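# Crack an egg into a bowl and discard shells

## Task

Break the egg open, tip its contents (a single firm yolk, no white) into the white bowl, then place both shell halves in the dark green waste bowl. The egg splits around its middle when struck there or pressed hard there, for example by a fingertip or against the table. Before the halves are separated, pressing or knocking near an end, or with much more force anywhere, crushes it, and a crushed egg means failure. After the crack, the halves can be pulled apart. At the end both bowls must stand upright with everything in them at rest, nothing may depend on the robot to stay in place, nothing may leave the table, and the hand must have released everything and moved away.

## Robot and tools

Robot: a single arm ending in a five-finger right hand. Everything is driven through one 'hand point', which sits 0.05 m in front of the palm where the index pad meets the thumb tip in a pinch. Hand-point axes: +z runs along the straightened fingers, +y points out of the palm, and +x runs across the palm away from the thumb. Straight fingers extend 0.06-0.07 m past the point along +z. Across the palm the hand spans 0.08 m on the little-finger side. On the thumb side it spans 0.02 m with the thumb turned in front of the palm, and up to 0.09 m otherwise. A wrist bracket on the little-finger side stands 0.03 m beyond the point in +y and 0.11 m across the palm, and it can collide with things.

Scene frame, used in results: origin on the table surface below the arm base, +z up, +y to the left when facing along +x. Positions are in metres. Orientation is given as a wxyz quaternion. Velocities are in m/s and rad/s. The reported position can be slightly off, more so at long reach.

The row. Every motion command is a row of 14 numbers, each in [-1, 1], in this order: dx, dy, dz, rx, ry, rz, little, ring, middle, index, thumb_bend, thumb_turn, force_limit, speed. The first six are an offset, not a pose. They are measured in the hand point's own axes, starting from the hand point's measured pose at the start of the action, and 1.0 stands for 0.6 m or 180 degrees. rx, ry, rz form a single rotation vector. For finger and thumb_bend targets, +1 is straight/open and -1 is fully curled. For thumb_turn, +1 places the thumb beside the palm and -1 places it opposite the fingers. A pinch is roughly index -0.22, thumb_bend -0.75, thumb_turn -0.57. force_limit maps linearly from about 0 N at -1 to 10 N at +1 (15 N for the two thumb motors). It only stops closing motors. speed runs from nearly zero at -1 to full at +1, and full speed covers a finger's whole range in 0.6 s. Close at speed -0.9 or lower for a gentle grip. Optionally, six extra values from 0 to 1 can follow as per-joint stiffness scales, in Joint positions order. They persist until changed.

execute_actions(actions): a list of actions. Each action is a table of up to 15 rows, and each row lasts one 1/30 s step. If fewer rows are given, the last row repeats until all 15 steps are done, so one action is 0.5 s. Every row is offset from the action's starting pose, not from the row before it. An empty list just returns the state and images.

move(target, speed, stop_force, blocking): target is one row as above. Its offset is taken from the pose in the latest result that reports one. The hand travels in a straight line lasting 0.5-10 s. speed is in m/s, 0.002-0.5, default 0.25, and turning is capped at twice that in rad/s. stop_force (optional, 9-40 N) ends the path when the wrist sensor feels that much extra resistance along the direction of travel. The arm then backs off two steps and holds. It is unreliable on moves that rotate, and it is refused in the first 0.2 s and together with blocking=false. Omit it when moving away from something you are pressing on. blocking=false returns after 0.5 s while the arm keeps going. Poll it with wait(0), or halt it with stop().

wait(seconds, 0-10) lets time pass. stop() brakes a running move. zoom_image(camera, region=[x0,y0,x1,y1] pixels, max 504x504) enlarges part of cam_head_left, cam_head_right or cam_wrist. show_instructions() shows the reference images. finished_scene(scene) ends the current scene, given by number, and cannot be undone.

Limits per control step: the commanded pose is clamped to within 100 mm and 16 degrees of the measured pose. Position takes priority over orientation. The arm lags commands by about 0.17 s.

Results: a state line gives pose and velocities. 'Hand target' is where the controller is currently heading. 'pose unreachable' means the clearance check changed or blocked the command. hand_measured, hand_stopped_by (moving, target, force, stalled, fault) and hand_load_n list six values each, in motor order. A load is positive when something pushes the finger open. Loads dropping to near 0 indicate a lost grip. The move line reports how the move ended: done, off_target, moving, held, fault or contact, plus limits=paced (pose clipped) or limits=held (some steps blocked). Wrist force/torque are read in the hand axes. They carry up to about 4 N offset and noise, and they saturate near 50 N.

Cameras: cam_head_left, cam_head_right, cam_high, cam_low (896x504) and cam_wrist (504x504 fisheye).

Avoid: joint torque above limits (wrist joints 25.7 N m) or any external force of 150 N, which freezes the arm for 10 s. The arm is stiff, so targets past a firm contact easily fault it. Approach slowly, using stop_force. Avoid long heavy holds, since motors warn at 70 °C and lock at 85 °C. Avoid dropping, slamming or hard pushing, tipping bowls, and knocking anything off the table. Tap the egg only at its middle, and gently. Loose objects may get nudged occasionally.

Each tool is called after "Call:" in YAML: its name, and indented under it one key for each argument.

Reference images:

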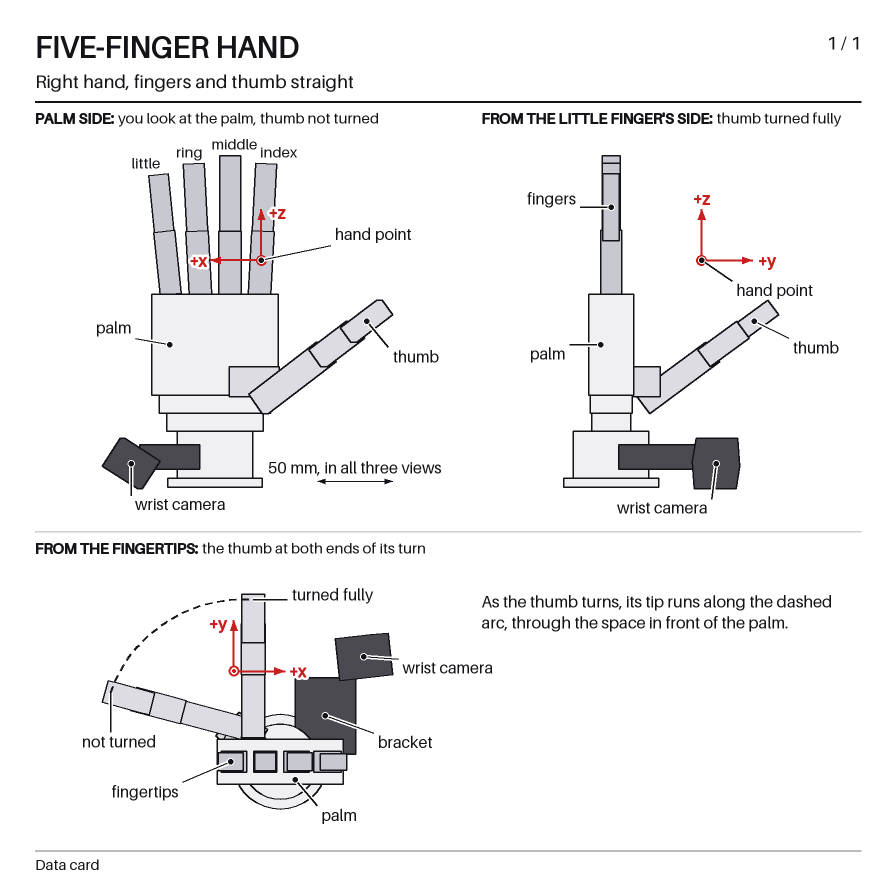

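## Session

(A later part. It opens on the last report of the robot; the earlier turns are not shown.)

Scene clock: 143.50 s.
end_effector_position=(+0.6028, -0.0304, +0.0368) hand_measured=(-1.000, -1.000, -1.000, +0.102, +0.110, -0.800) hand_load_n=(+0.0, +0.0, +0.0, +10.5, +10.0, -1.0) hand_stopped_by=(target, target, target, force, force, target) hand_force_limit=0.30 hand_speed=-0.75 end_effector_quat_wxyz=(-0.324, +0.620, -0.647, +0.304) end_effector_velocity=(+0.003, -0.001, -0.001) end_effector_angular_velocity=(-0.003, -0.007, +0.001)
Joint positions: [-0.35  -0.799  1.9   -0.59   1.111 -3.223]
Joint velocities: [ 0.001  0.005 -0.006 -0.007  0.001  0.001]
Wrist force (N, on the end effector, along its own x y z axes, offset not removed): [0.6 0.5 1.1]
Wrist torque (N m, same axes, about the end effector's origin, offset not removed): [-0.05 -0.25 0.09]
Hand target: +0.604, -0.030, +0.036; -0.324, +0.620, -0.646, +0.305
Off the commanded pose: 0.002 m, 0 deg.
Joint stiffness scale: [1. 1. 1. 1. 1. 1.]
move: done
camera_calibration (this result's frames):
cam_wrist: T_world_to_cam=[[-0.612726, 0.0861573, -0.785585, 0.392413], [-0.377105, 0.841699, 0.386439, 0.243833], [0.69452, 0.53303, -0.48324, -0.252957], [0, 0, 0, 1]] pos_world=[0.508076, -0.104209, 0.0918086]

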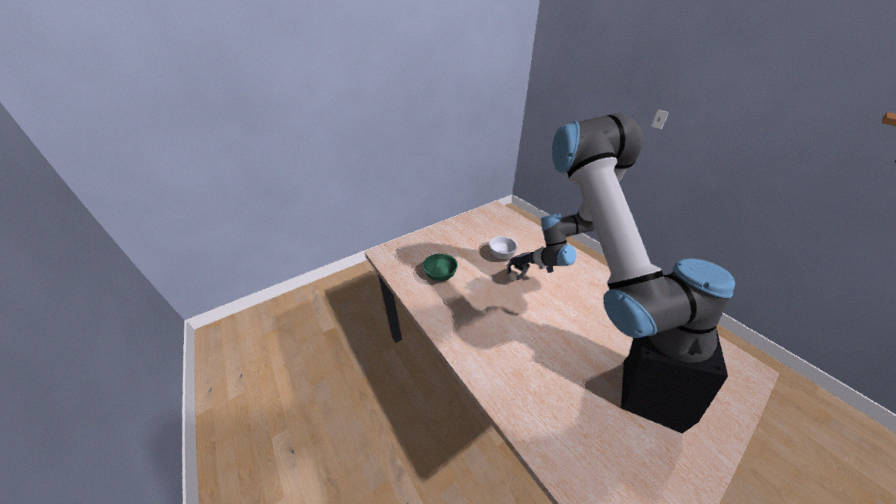

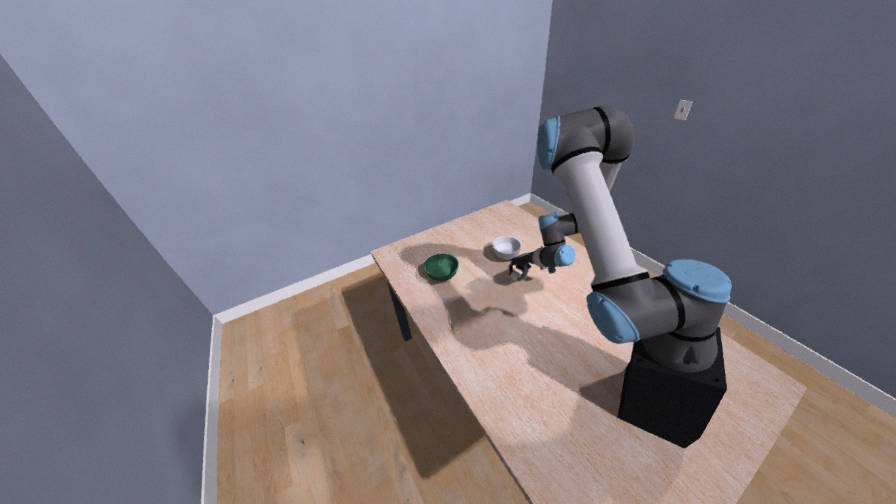

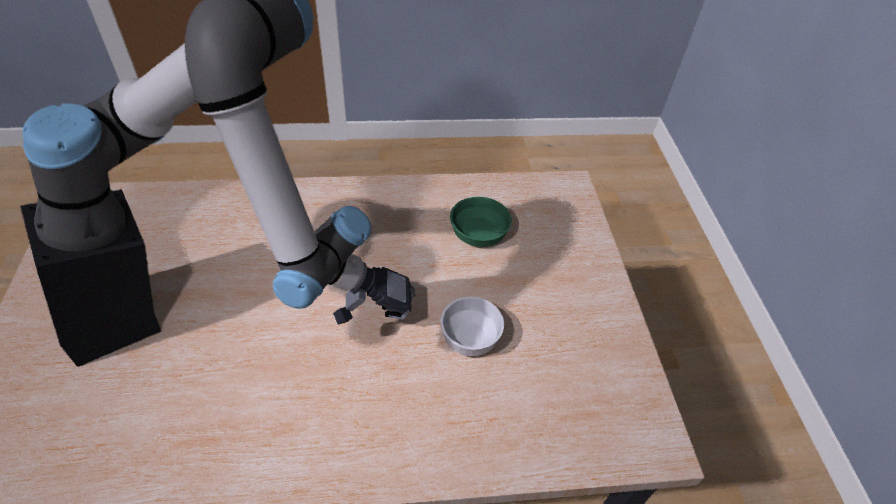

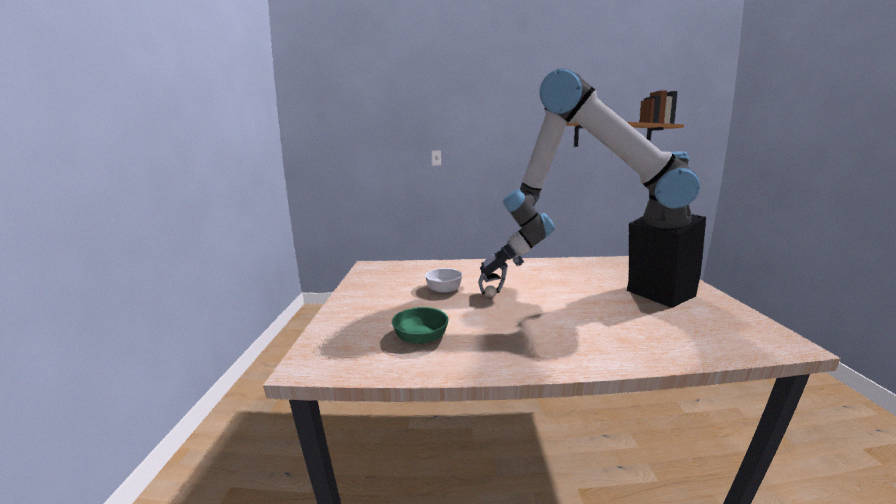

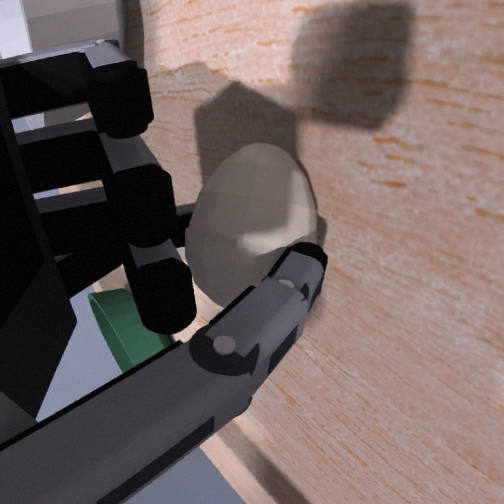

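Call:
execute_actions:
  actions:
    - [[0,0.003,0.002,0,0,0,-1,-1,-1,0.1,-0.3,-0.8,0.3,-0.75]]
    - [[0,0,0,0,0,0,-1,-1,-1,0.45,0.5,-0.8,0.3,-0.4]]
    - [[0,-0.09,-0.07,0,0,0,-1,-1,-1,0.45,0.5,-0.8,0.3,-0.4]]
    - [[0,-0.01,-0.03,0.067,0,0,1,1,1,1,1,1,0.3,0.6]]
    - [[0,0,0,0,0,0,1,1,1,1,1,1,0.3,0.6]]

Scene clock: 146.27 s.
end_effector_position=(+0.5908, -0.0314, +0.1148) hand_measured=(+1.000, +1.000, +1.000, +1.000, +1.000, +1.000) hand_load_n=(+0.0, +0.0, +0.0, +0.0, +0.0, +0.0) hand_stopped_by=(target, target, target, target, target, target) hand_force_limit=0.30 hand_speed=0.60 end_effector_quat_wxyz=(-0.377, +0.590, -0.617, +0.359) end_effector_velocity=(-0.002, +0.000, -0.001) end_effector_angular_velocity=(+0.003, +0.013, -0.001)
Joint positions: [-0.419 -0.984  2.112 -0.802  1.036 -3.162]
Joint velocities: [-0.    -0.001 -0.004  0.021  0.    -0.005]
Wrist force (N, on the end effector, along its own x y z axes, offset not removed): [-0.6 -4.0 -3.2]
Wrist torque (N m, same axes, about the end effector's origin, offset not removed): [-0.42 0.01 -0.19]
Hand target: +0.593, -0.032, +0.116; -0.377, +0.590, -0.616, +0.360
Off the commanded pose: 0.002 m, 0 deg.
Joint stiffness scale: [1. 1. 1. 1. 1. 1.]
camera_calibration (this result's frames):
cam_wrist: T_world_to_cam=[[-0.465961, 0.0852984, -0.880684, 0.370629], [-0.434559, 0.844964, 0.311759, 0.252619], [0.770739, 0.527977, -0.356653, -0.266112], [0, 0, 0, 1]] pos_world=[0.487579, -0.104567, 0.152741]

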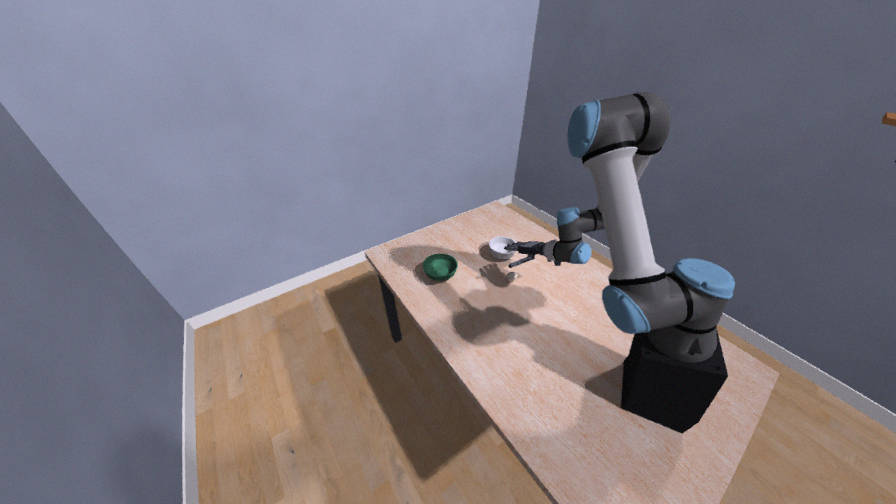

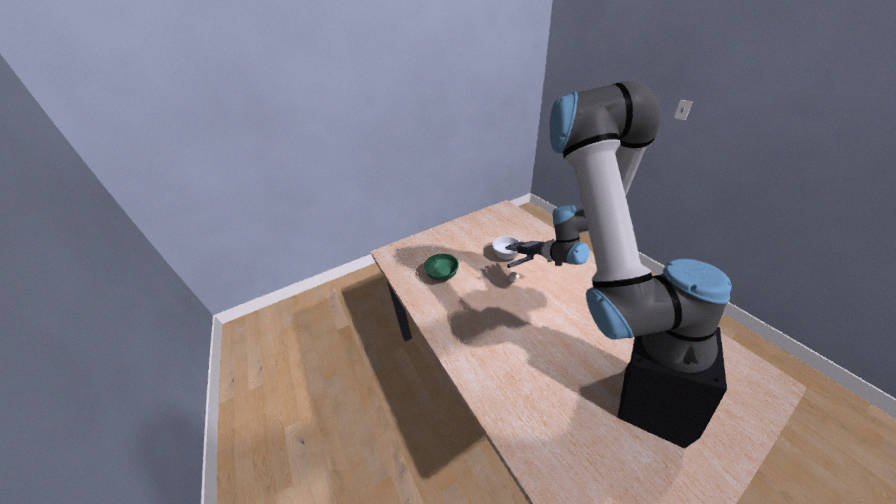

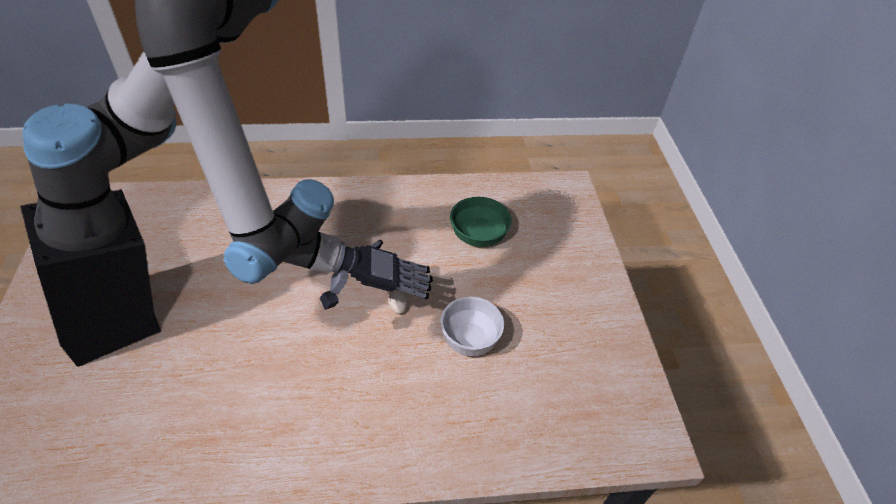

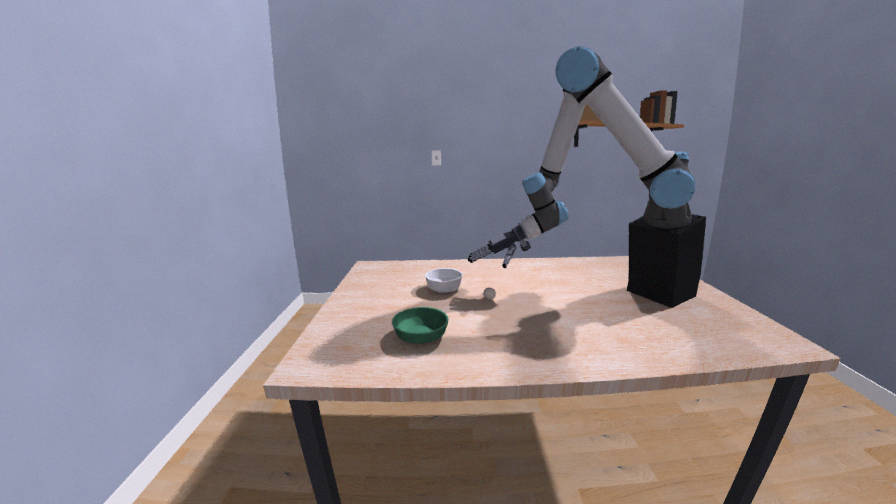

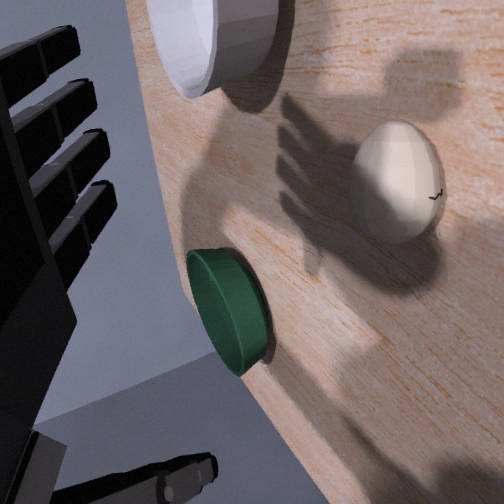

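Call:
move:
  target: [-0.045,0.156,0,0,0,0,1,1,1,1,1,1,0.3,0.6]
  speed: 0.1

Call:
move:
  target: [0,0.04,0.02,0,0,0,1,1,1,1,1,1,0.3,0.6]
  speed: 0.012
  stop_force: 9

Call:
zoom_image:
  camera: "cam_low"
  region: [440,240,560,320]

Scene clock: 148.07 s.
end_effector_position=(+0.5503, -0.0018, +0.0343) hand_measured=(+1.000, +1.000, +1.000, +1.000, +1.000, +1.000) hand_load_n=(+0.0, +0.0, +0.0, +0.0, +0.0, +0.0) hand_stopped_by=(target, target, target, target, target, target) hand_force_limit=0.30 hand_speed=0.60 end_effector_quat_wxyz=(-0.377, +0.590, -0.616, +0.361) end_effector_velocity=(+0.002, -0.000, -0.002) end_effector_angular_velocity=(-0.003, -0.012, -0.002)
Joint positions: [-0.357 -0.79   2.177 -1.075  1.095 -3.14 ]
Joint velocities: [ 0.003  0.009  0.    -0.023  0.006  0.005]
Wrist force (N, on the end effector, along its own x y z axes, offset not removed): [1.0 -2.9 -1.7]
Wrist torque (N m, same axes, about the end effector's origin, offset not removed): [-0.42 -0.18 -0.05]
Hand target: +0.548, -0.000, +0.033; -0.377, +0.590, -0.617, +0.359
Off the commanded pose: 0.003 m, 0 deg.
Joint stiffness scale: [1. 1. 1. 1. 1. 1.]
move: done
camera_calibration (this result's frames):
cam_wrist: T_world_to_cam=[[-0.464071, 0.0839569, -0.88181, 0.277356], [-0.435392, 0.845323, 0.309617, 0.235665], [0.771409, 0.527618, -0.355736, -0.279638], [0, 0, 0, 1]] pos_world=[0.447034, -0.0749568, 0.0721328]

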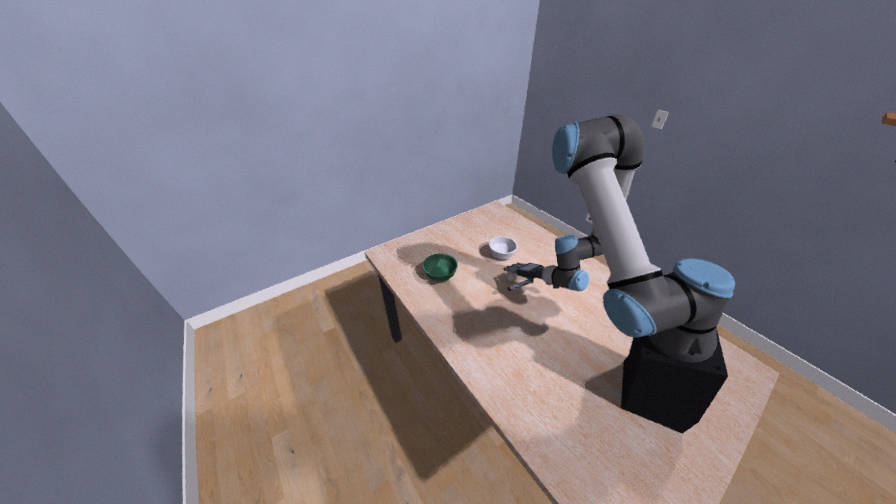

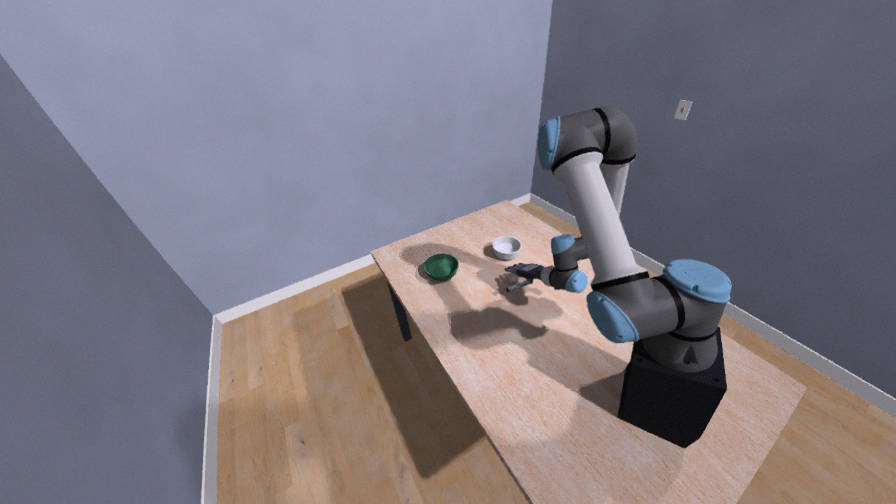

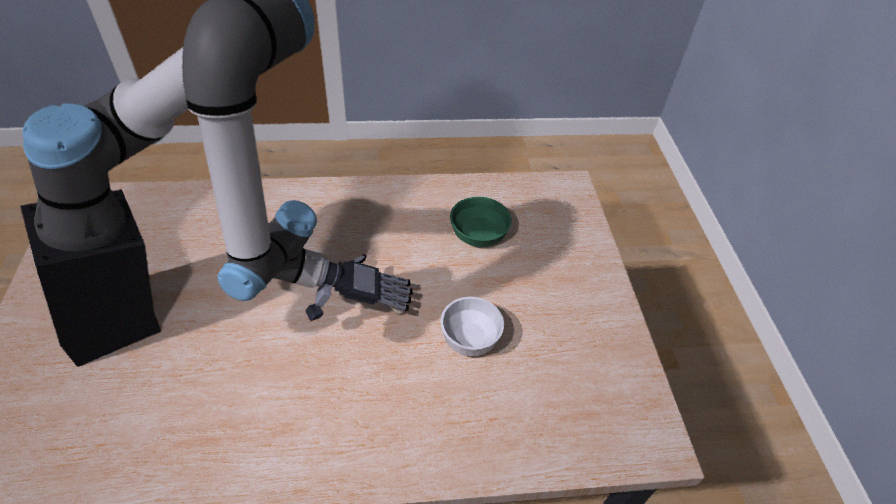

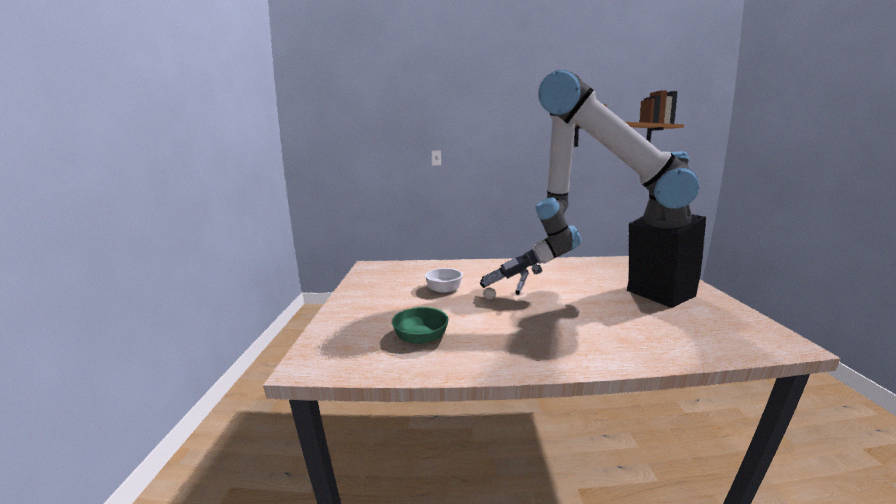

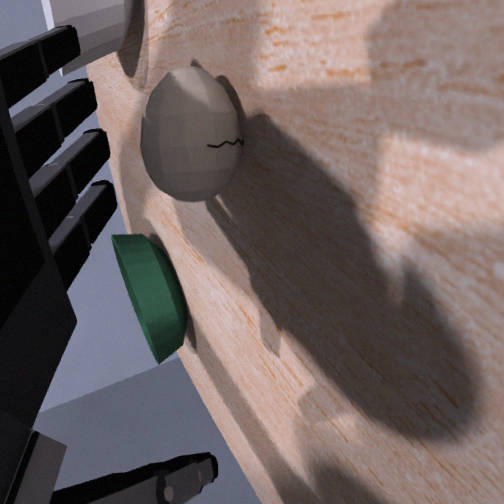

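Scene clock: 150.57 s.
end_effector_position=(+0.5531, -0.0022, +0.0128) hand_measured=(+1.000, +1.000, +1.000, +1.000, +1.000, +1.000) hand_load_n=(+0.0, +0.0, +0.5, +0.0, +0.0, +0.0) hand_stopped_by=(target, target, target, target, target, target) hand_force_limit=0.30 hand_speed=0.60 end_effector_quat_wxyz=(-0.379, +0.590, -0.613, +0.364) end_effector_velocity=(+0.002, -0.000, +0.003) end_effector_angular_velocity=(-0.001, -0.002, +0.001)
Joint positions: [-0.344 -0.726  2.149 -1.122  1.107 -3.135]
Joint velocities: [-0.    -0.008  0.     0.005 -0.    -0.001]
Wrist force (N, on the end effector, along its own x y z axes, offset not removed): [0.2 -7.9 -4.3]
Wrist torque (N m, same axes, about the end effector's origin, offset not removed): [-0.10 -0.26 -0.28]
Hand target: +0.552, -0.002, +0.013; -0.378, +0.590, -0.615, +0.363
Off the commanded pose: 0.006 m, 1 deg.
Joint stiffness scale: [1. 1. 1. 1. 1. 1.]
move: contact
camera_calibration (this result's frames):
cam_wrist: T_world_to_cam=[[-0.456662, 0.0798996, -0.886045, 0.255628], [-0.439448, 0.845711, 0.302751, 0.246186], [0.773528, 0.527625, -0.351092, -0.290486], [0, 0, 0, 1]] pos_world=[0.449621, -0.0753591, 0.0499774]

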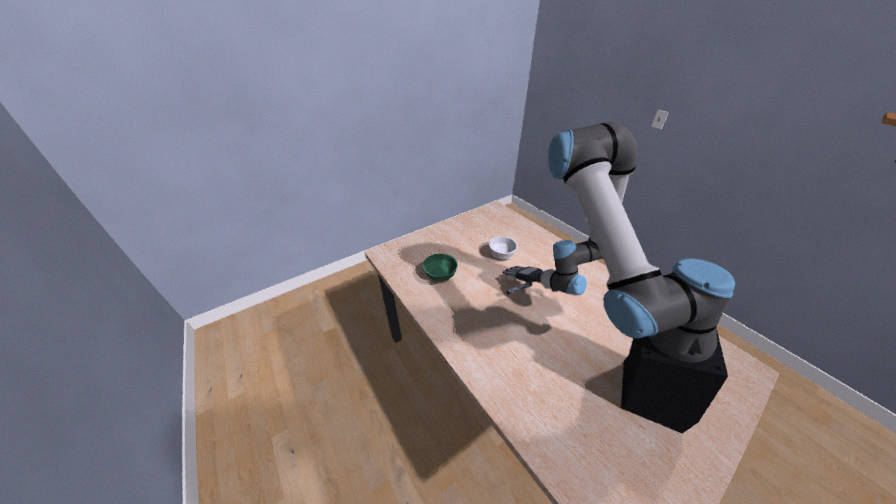

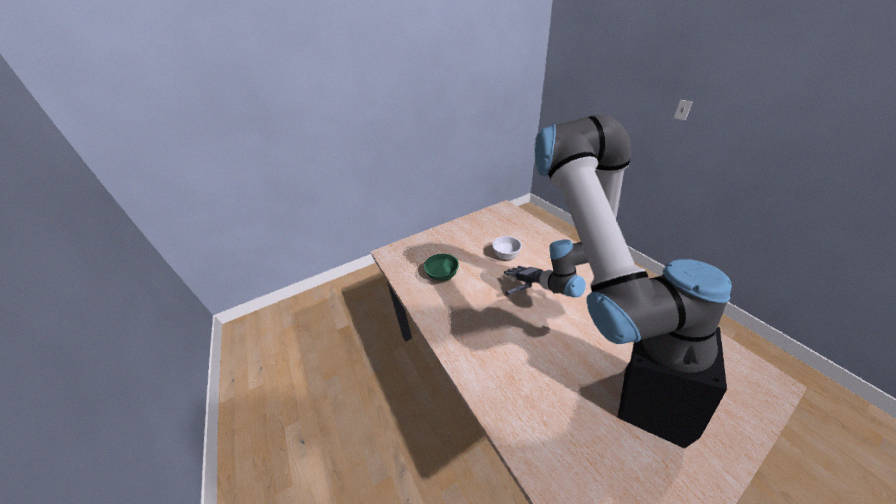

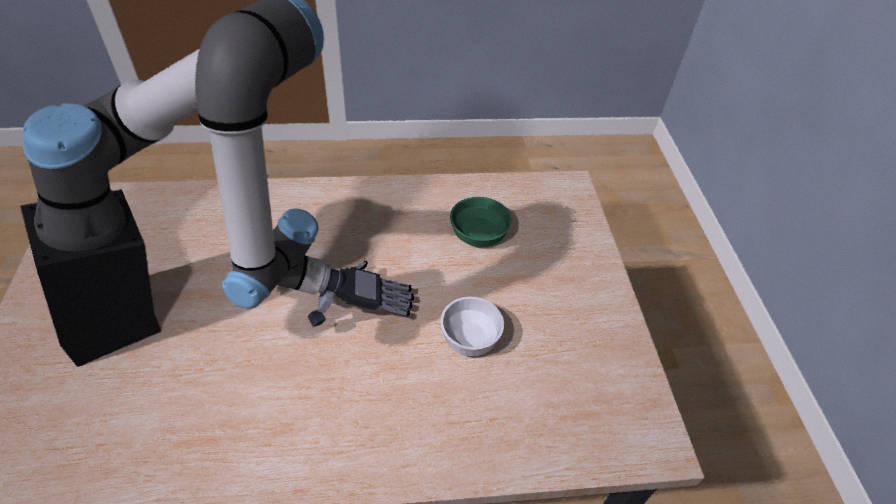

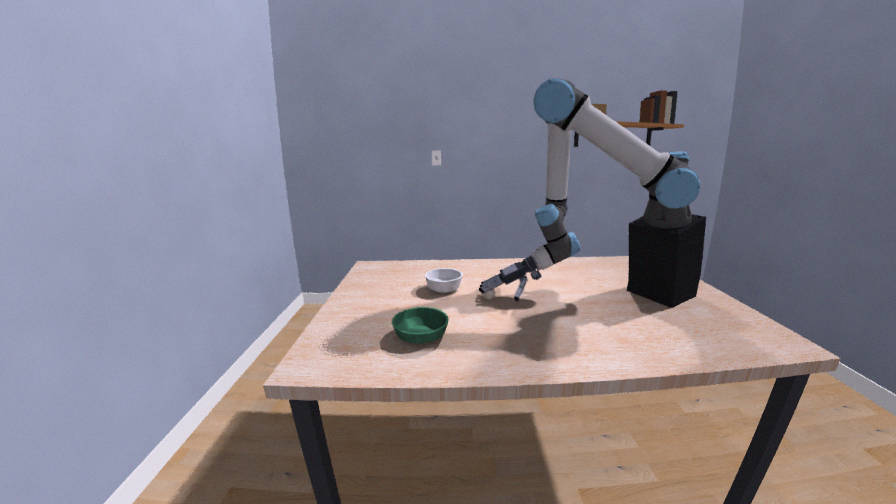

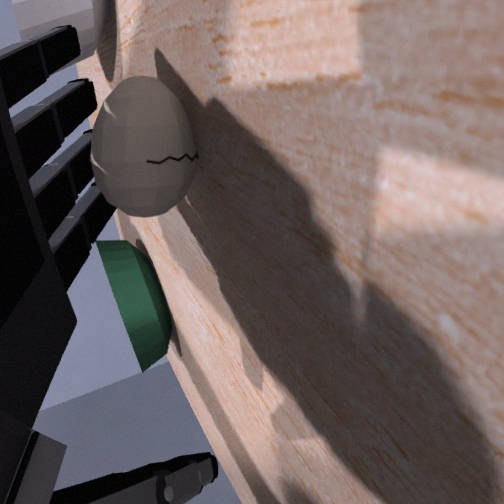

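Region (440, 240, 560, 320) of cam_low's 896x504 image, scaled by 4.200, with more detail than that image has.

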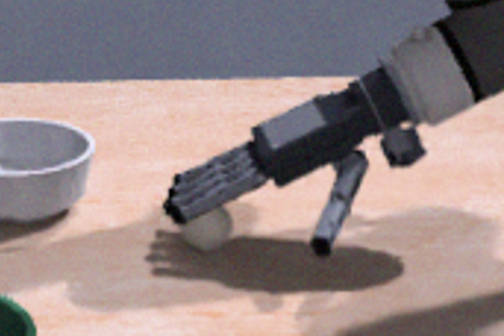

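Call:
move:
  target: [0,-0.014,0.081,0,0,0,1,1,1,1,1,1,0.3,0.6]
  speed: 0.03

Scene clock: 152.83 s.
end_effector_position=(+0.6022, -0.0038, +0.0019) hand_measured=(+1.000, +1.000, +1.000, +1.000, +1.000, +1.000) hand_load_n=(+0.0, +0.0, +0.0, +0.0, +0.0, +0.0) hand_stopped_by=(target, target, target, target, target, target) hand_force_limit=0.30 hand_speed=0.60 end_effector_quat_wxyz=(-0.381, +0.589, -0.611, +0.367) end_effector_velocity=(+0.002, -0.000, -0.000) end_effector_angular_velocity=(+0.002, +0.003, -0.003)
Joint positions: [-0.291 -0.692  2.007 -1.028  1.158 -3.118]
Joint velocities: [ 0.002  0.001 -0.006  0.008  0.004  0.002]
Wrist force (N, on the end effector, along its own x y z axes, offset not removed): [-0.8 -9.7 -1.1]
Wrist torque (N m, same axes, about the end effector's origin, offset not removed): [-0.54 0.01 -0.31]
Hand target: +0.600, -0.002, -0.001; -0.379, +0.590, -0.613, +0.364
Off the commanded pose: 0.004 m, 0 deg.
Joint stiffness scale: [1. 1. 1. 1. 1. 1.]
move: off_target
camera_calibration (this result's frames):
cam_wrist: T_world_to_cam=[[-0.450323, 0.076985, -0.88954, 0.264748], [-0.442328, 0.846193, 0.297159, 0.274116], [0.7756, 0.527286, -0.347008, -0.332734], [0, 0, 0, 1]] pos_world=[0.49854, -0.0768905, 0.0385873]

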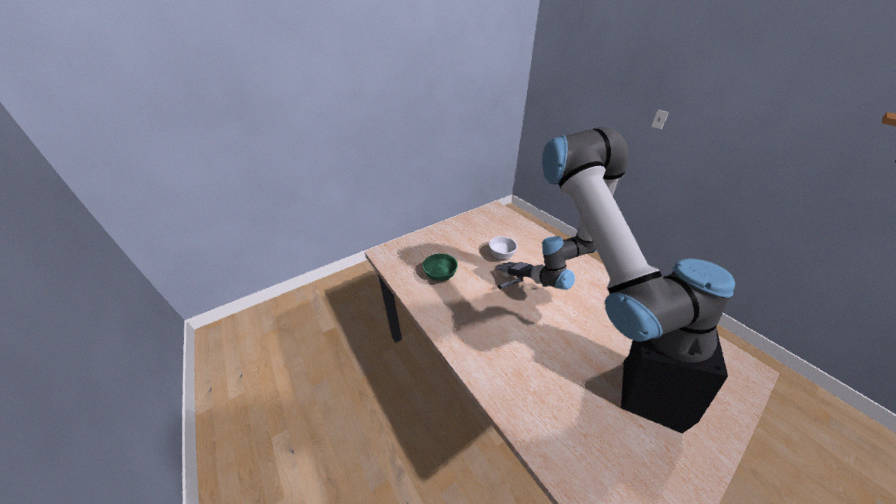

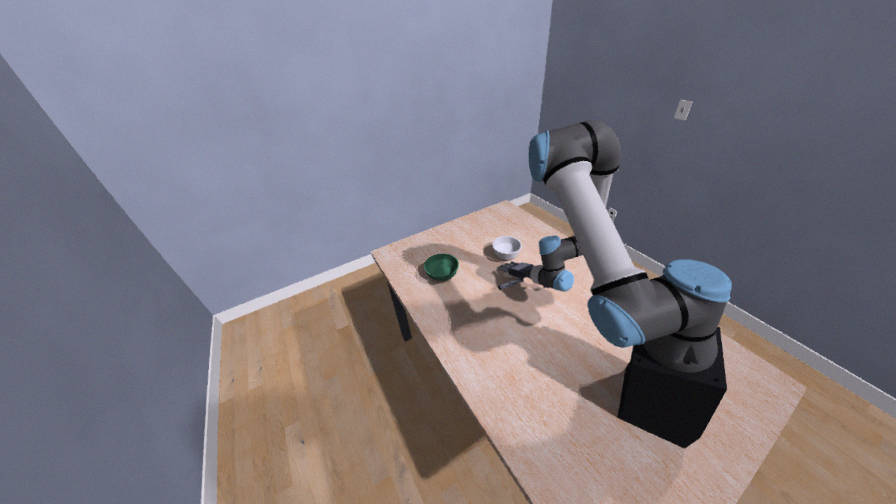

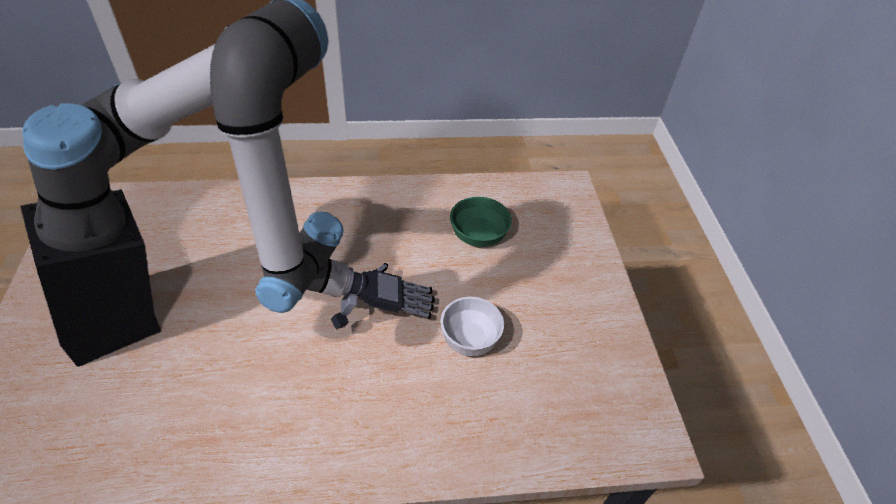

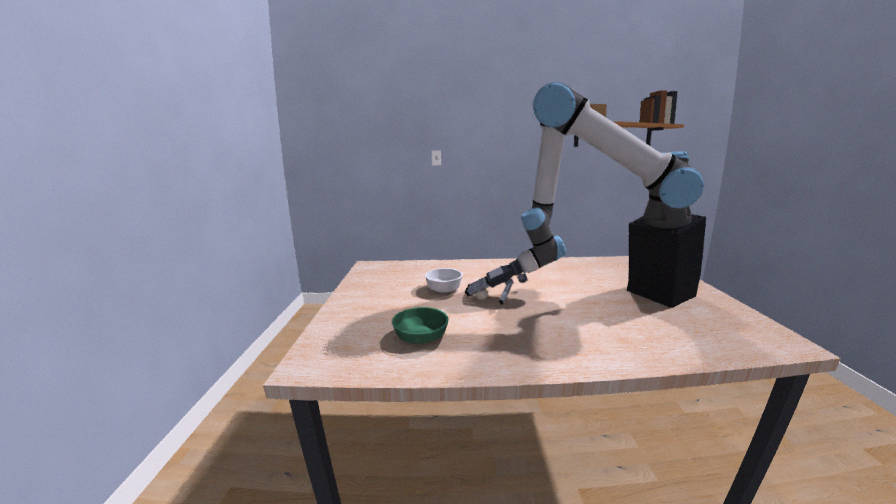

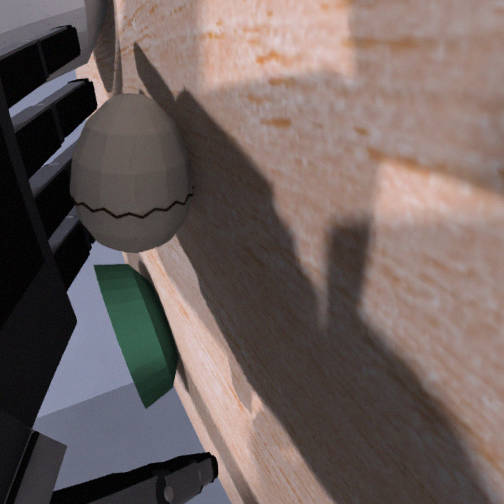

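Call:
execute_actions:
  actions:
    - [[0,-0.025,0,0,0,0,1,1,1,1,1,1,0.3,0.6]]
    - [[-0.03,0,-0.052,0,0,0,1,1,1,1,1,1,0.3,0.6]]
    - [[0,0.012,0,0,0,0,1,1,1,1,1,1,0.3,0.6]]

Call:
move:
  target: [0,0.035,0.0,0,0,0,1,1,1,1,1,1,0.3,0.6]
  speed: 0.012
  stop_force: 9

Scene clock: 154.60 s.
end_effector_position=(+0.5789, +0.0128, +0.0213) hand_measured=(+1.000, +1.000, +1.000, +1.000, +1.000, +1.000) hand_load_n=(+0.0, +0.0, +0.0, +0.0, +0.0, +0.0) hand_stopped_by=(target, target, target, target, target, target) hand_force_limit=0.30 hand_speed=0.60 end_effector_quat_wxyz=(-0.380, +0.589, -0.612, +0.366) end_effector_velocity=(+0.001, -0.000, -0.000) end_effector_angular_velocity=(-0.001, -0.005, -0.000)
Joint positions: [-0.282 -0.753  2.098 -1.058  1.167 -3.115]
Joint velocities: [-0.     0.002  0.001 -0.008  0.     0.002]
Wrist force (N, on the end effector, along its own x y z axes, offset not removed): [-0.4 -3.7 -0.3]
Wrist torque (N m, same axes, about the end effector's origin, offset not removed): [-0.52 -0.06 -0.20]
Hand target: +0.578, +0.013, +0.020; -0.380, +0.589, -0.612, +0.366
Off the commanded pose: 0.001 m, 0 deg.
Joint stiffness scale: [1. 1. 1. 1. 1. 1.]
camera_calibration (this result's frames):
cam_wrist: T_world_to_cam=[[-0.452245, 0.0776286, -0.888509, 0.271331], [-0.441357, 0.8462, 0.29858, 0.243421], [0.775034, 0.527181, -0.348428, -0.316249], [0, 0, 0, 1]] pos_world=[0.475247, -0.0603256, 0.0582098]

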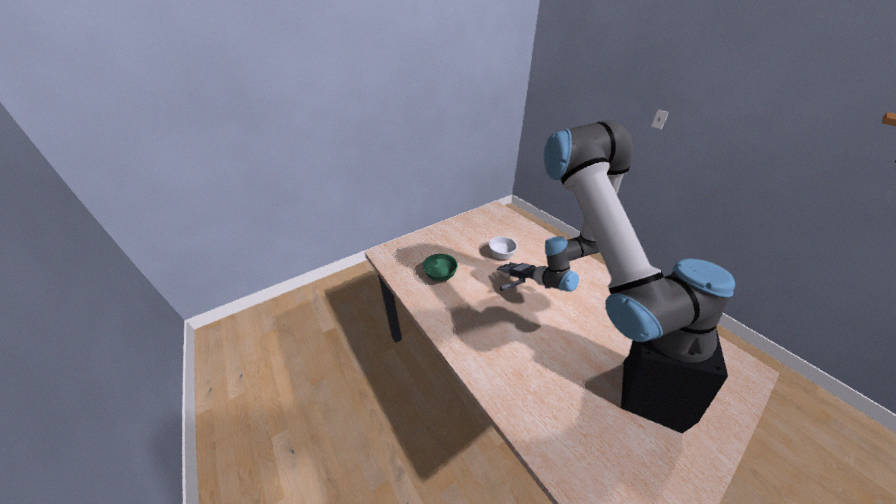

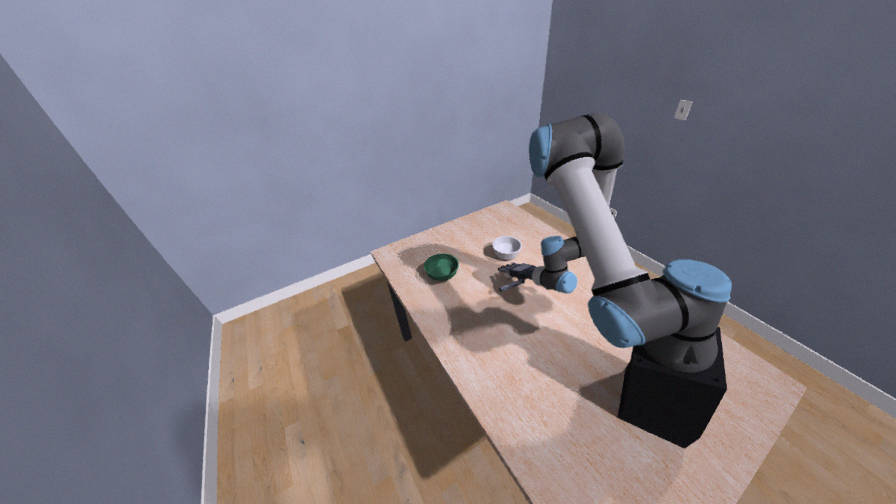

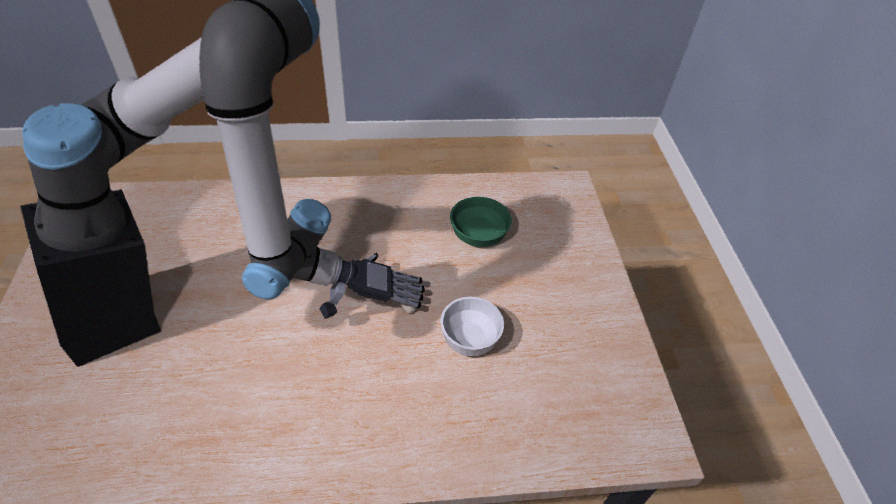

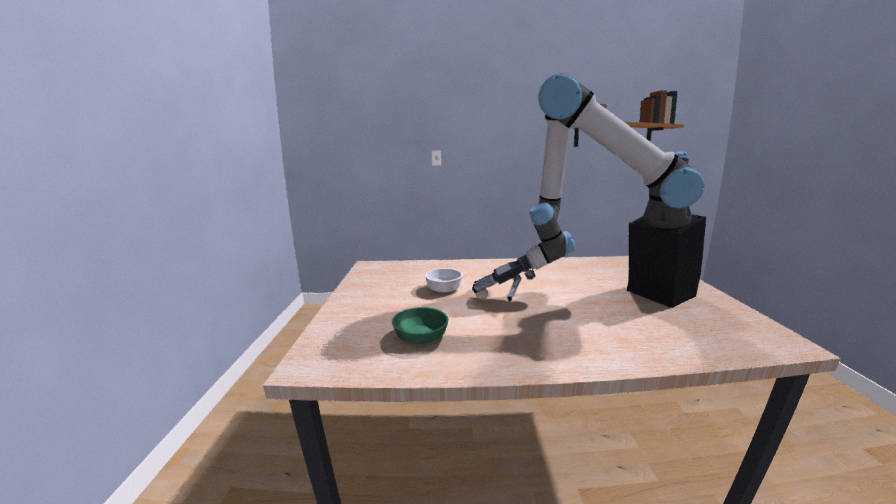

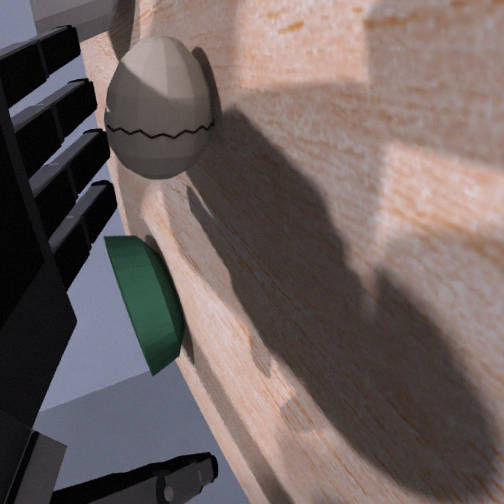

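Scene clock: 156.33 s.
end_effector_position=(+0.5777, +0.0117, +0.0125) hand_measured=(+1.000, +1.000, +1.000, +1.000, +1.000, +1.000) hand_load_n=(+0.0, +0.5, +0.5, +0.0, +0.0, +0.0) hand_stopped_by=(target, target, target, target, target, target) hand_force_limit=0.30 hand_speed=0.60 end_effector_quat_wxyz=(-0.383, +0.588, -0.607, +0.372) end_effector_velocity=(+0.001, +0.000, +0.002) end_effector_angular_velocity=(+0.001, +0.002, -0.000)
Joint positions: [-0.282 -0.724  2.098 -1.103  1.167 -3.115]
Joint velocities: [-0.    -0.007 -0.     0.01  -0.     0.   ]
Wrist force (N, on the end effector, along its own x y z axes, offset not removed): [-0.5 -7.6 -2.1]
Wrist torque (N m, same axes, about the end effector's origin, offset not removed): [0.15 -0.19 -0.32]
Hand target: +0.577, +0.012, +0.013; -0.383, +0.589, -0.608, +0.370
Off the commanded pose: 0.013 m, 1 deg.
Joint stiffness scale: [1. 1. 1. 1. 1. 1.]
move: contact
camera_calibration (this result's frames):
cam_wrist: T_world_to_cam=[[-0.439277, 0.0713441, -0.895514, 0.255708], [-0.447916, 0.846702, 0.287172, 0.250391], [0.778722, 0.527263, -0.339981, -0.320041], [0, 0, 0, 1]] pos_world=[0.473704, -0.0615045, 0.0482775]

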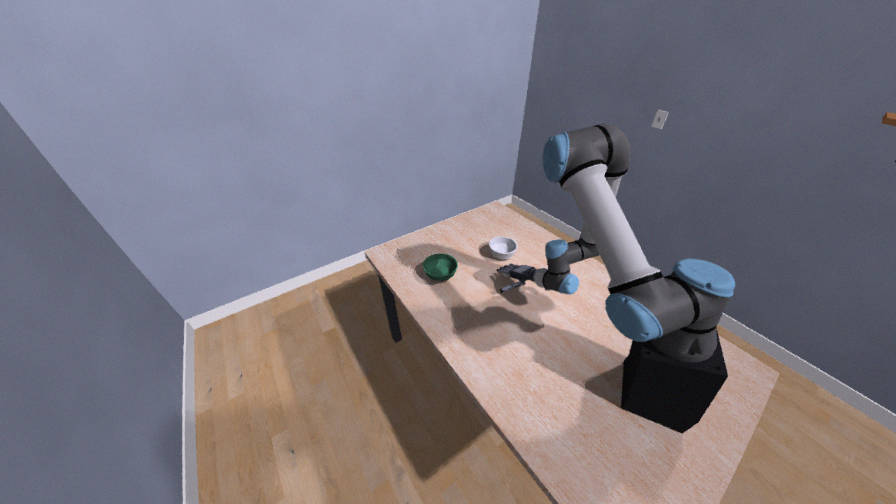

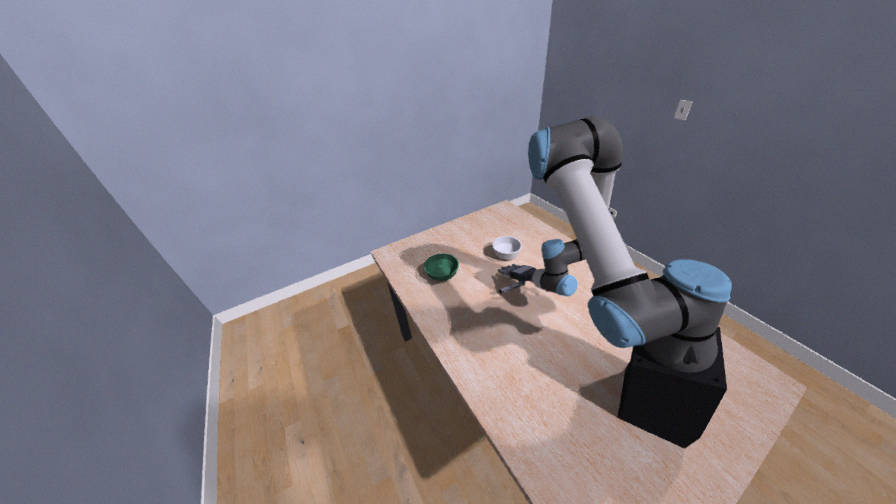

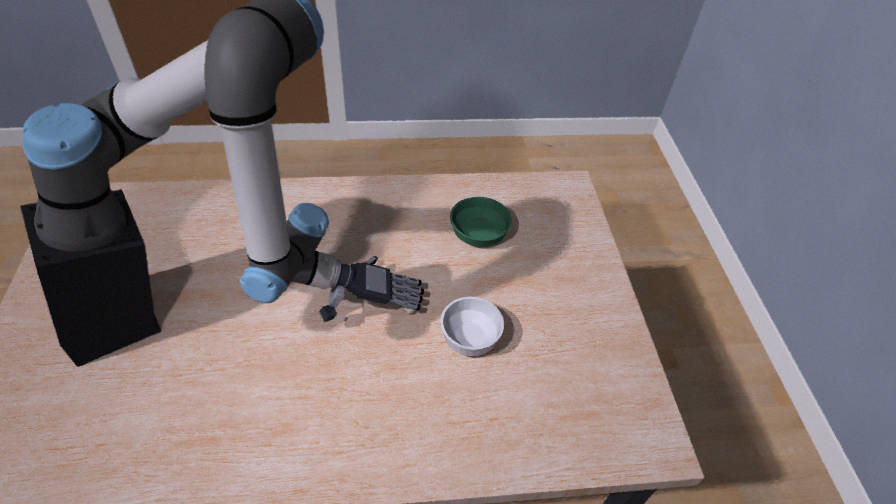

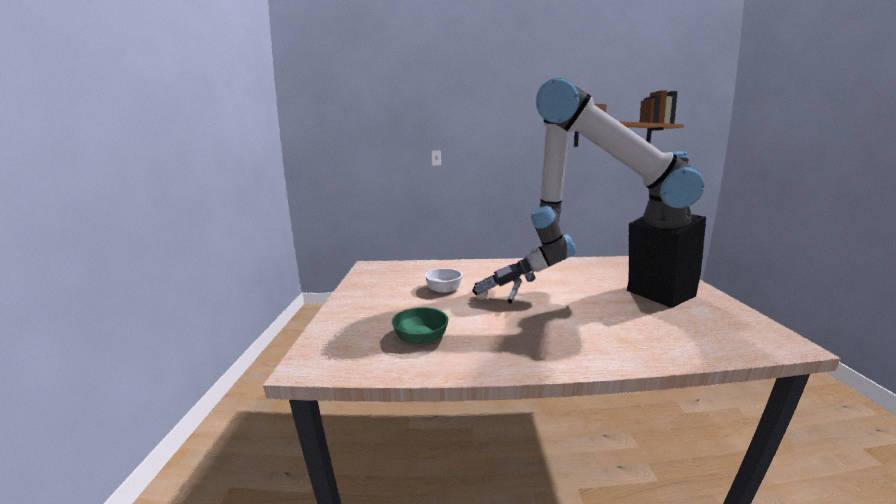

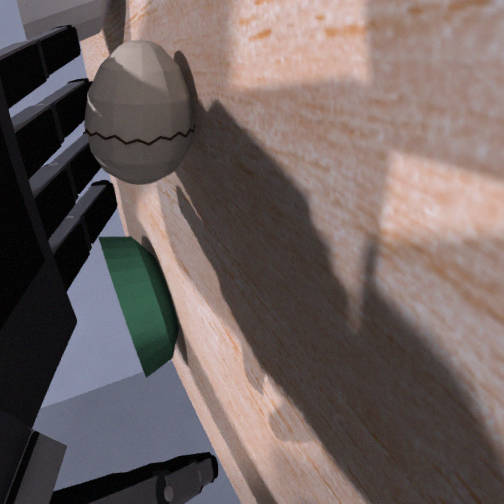

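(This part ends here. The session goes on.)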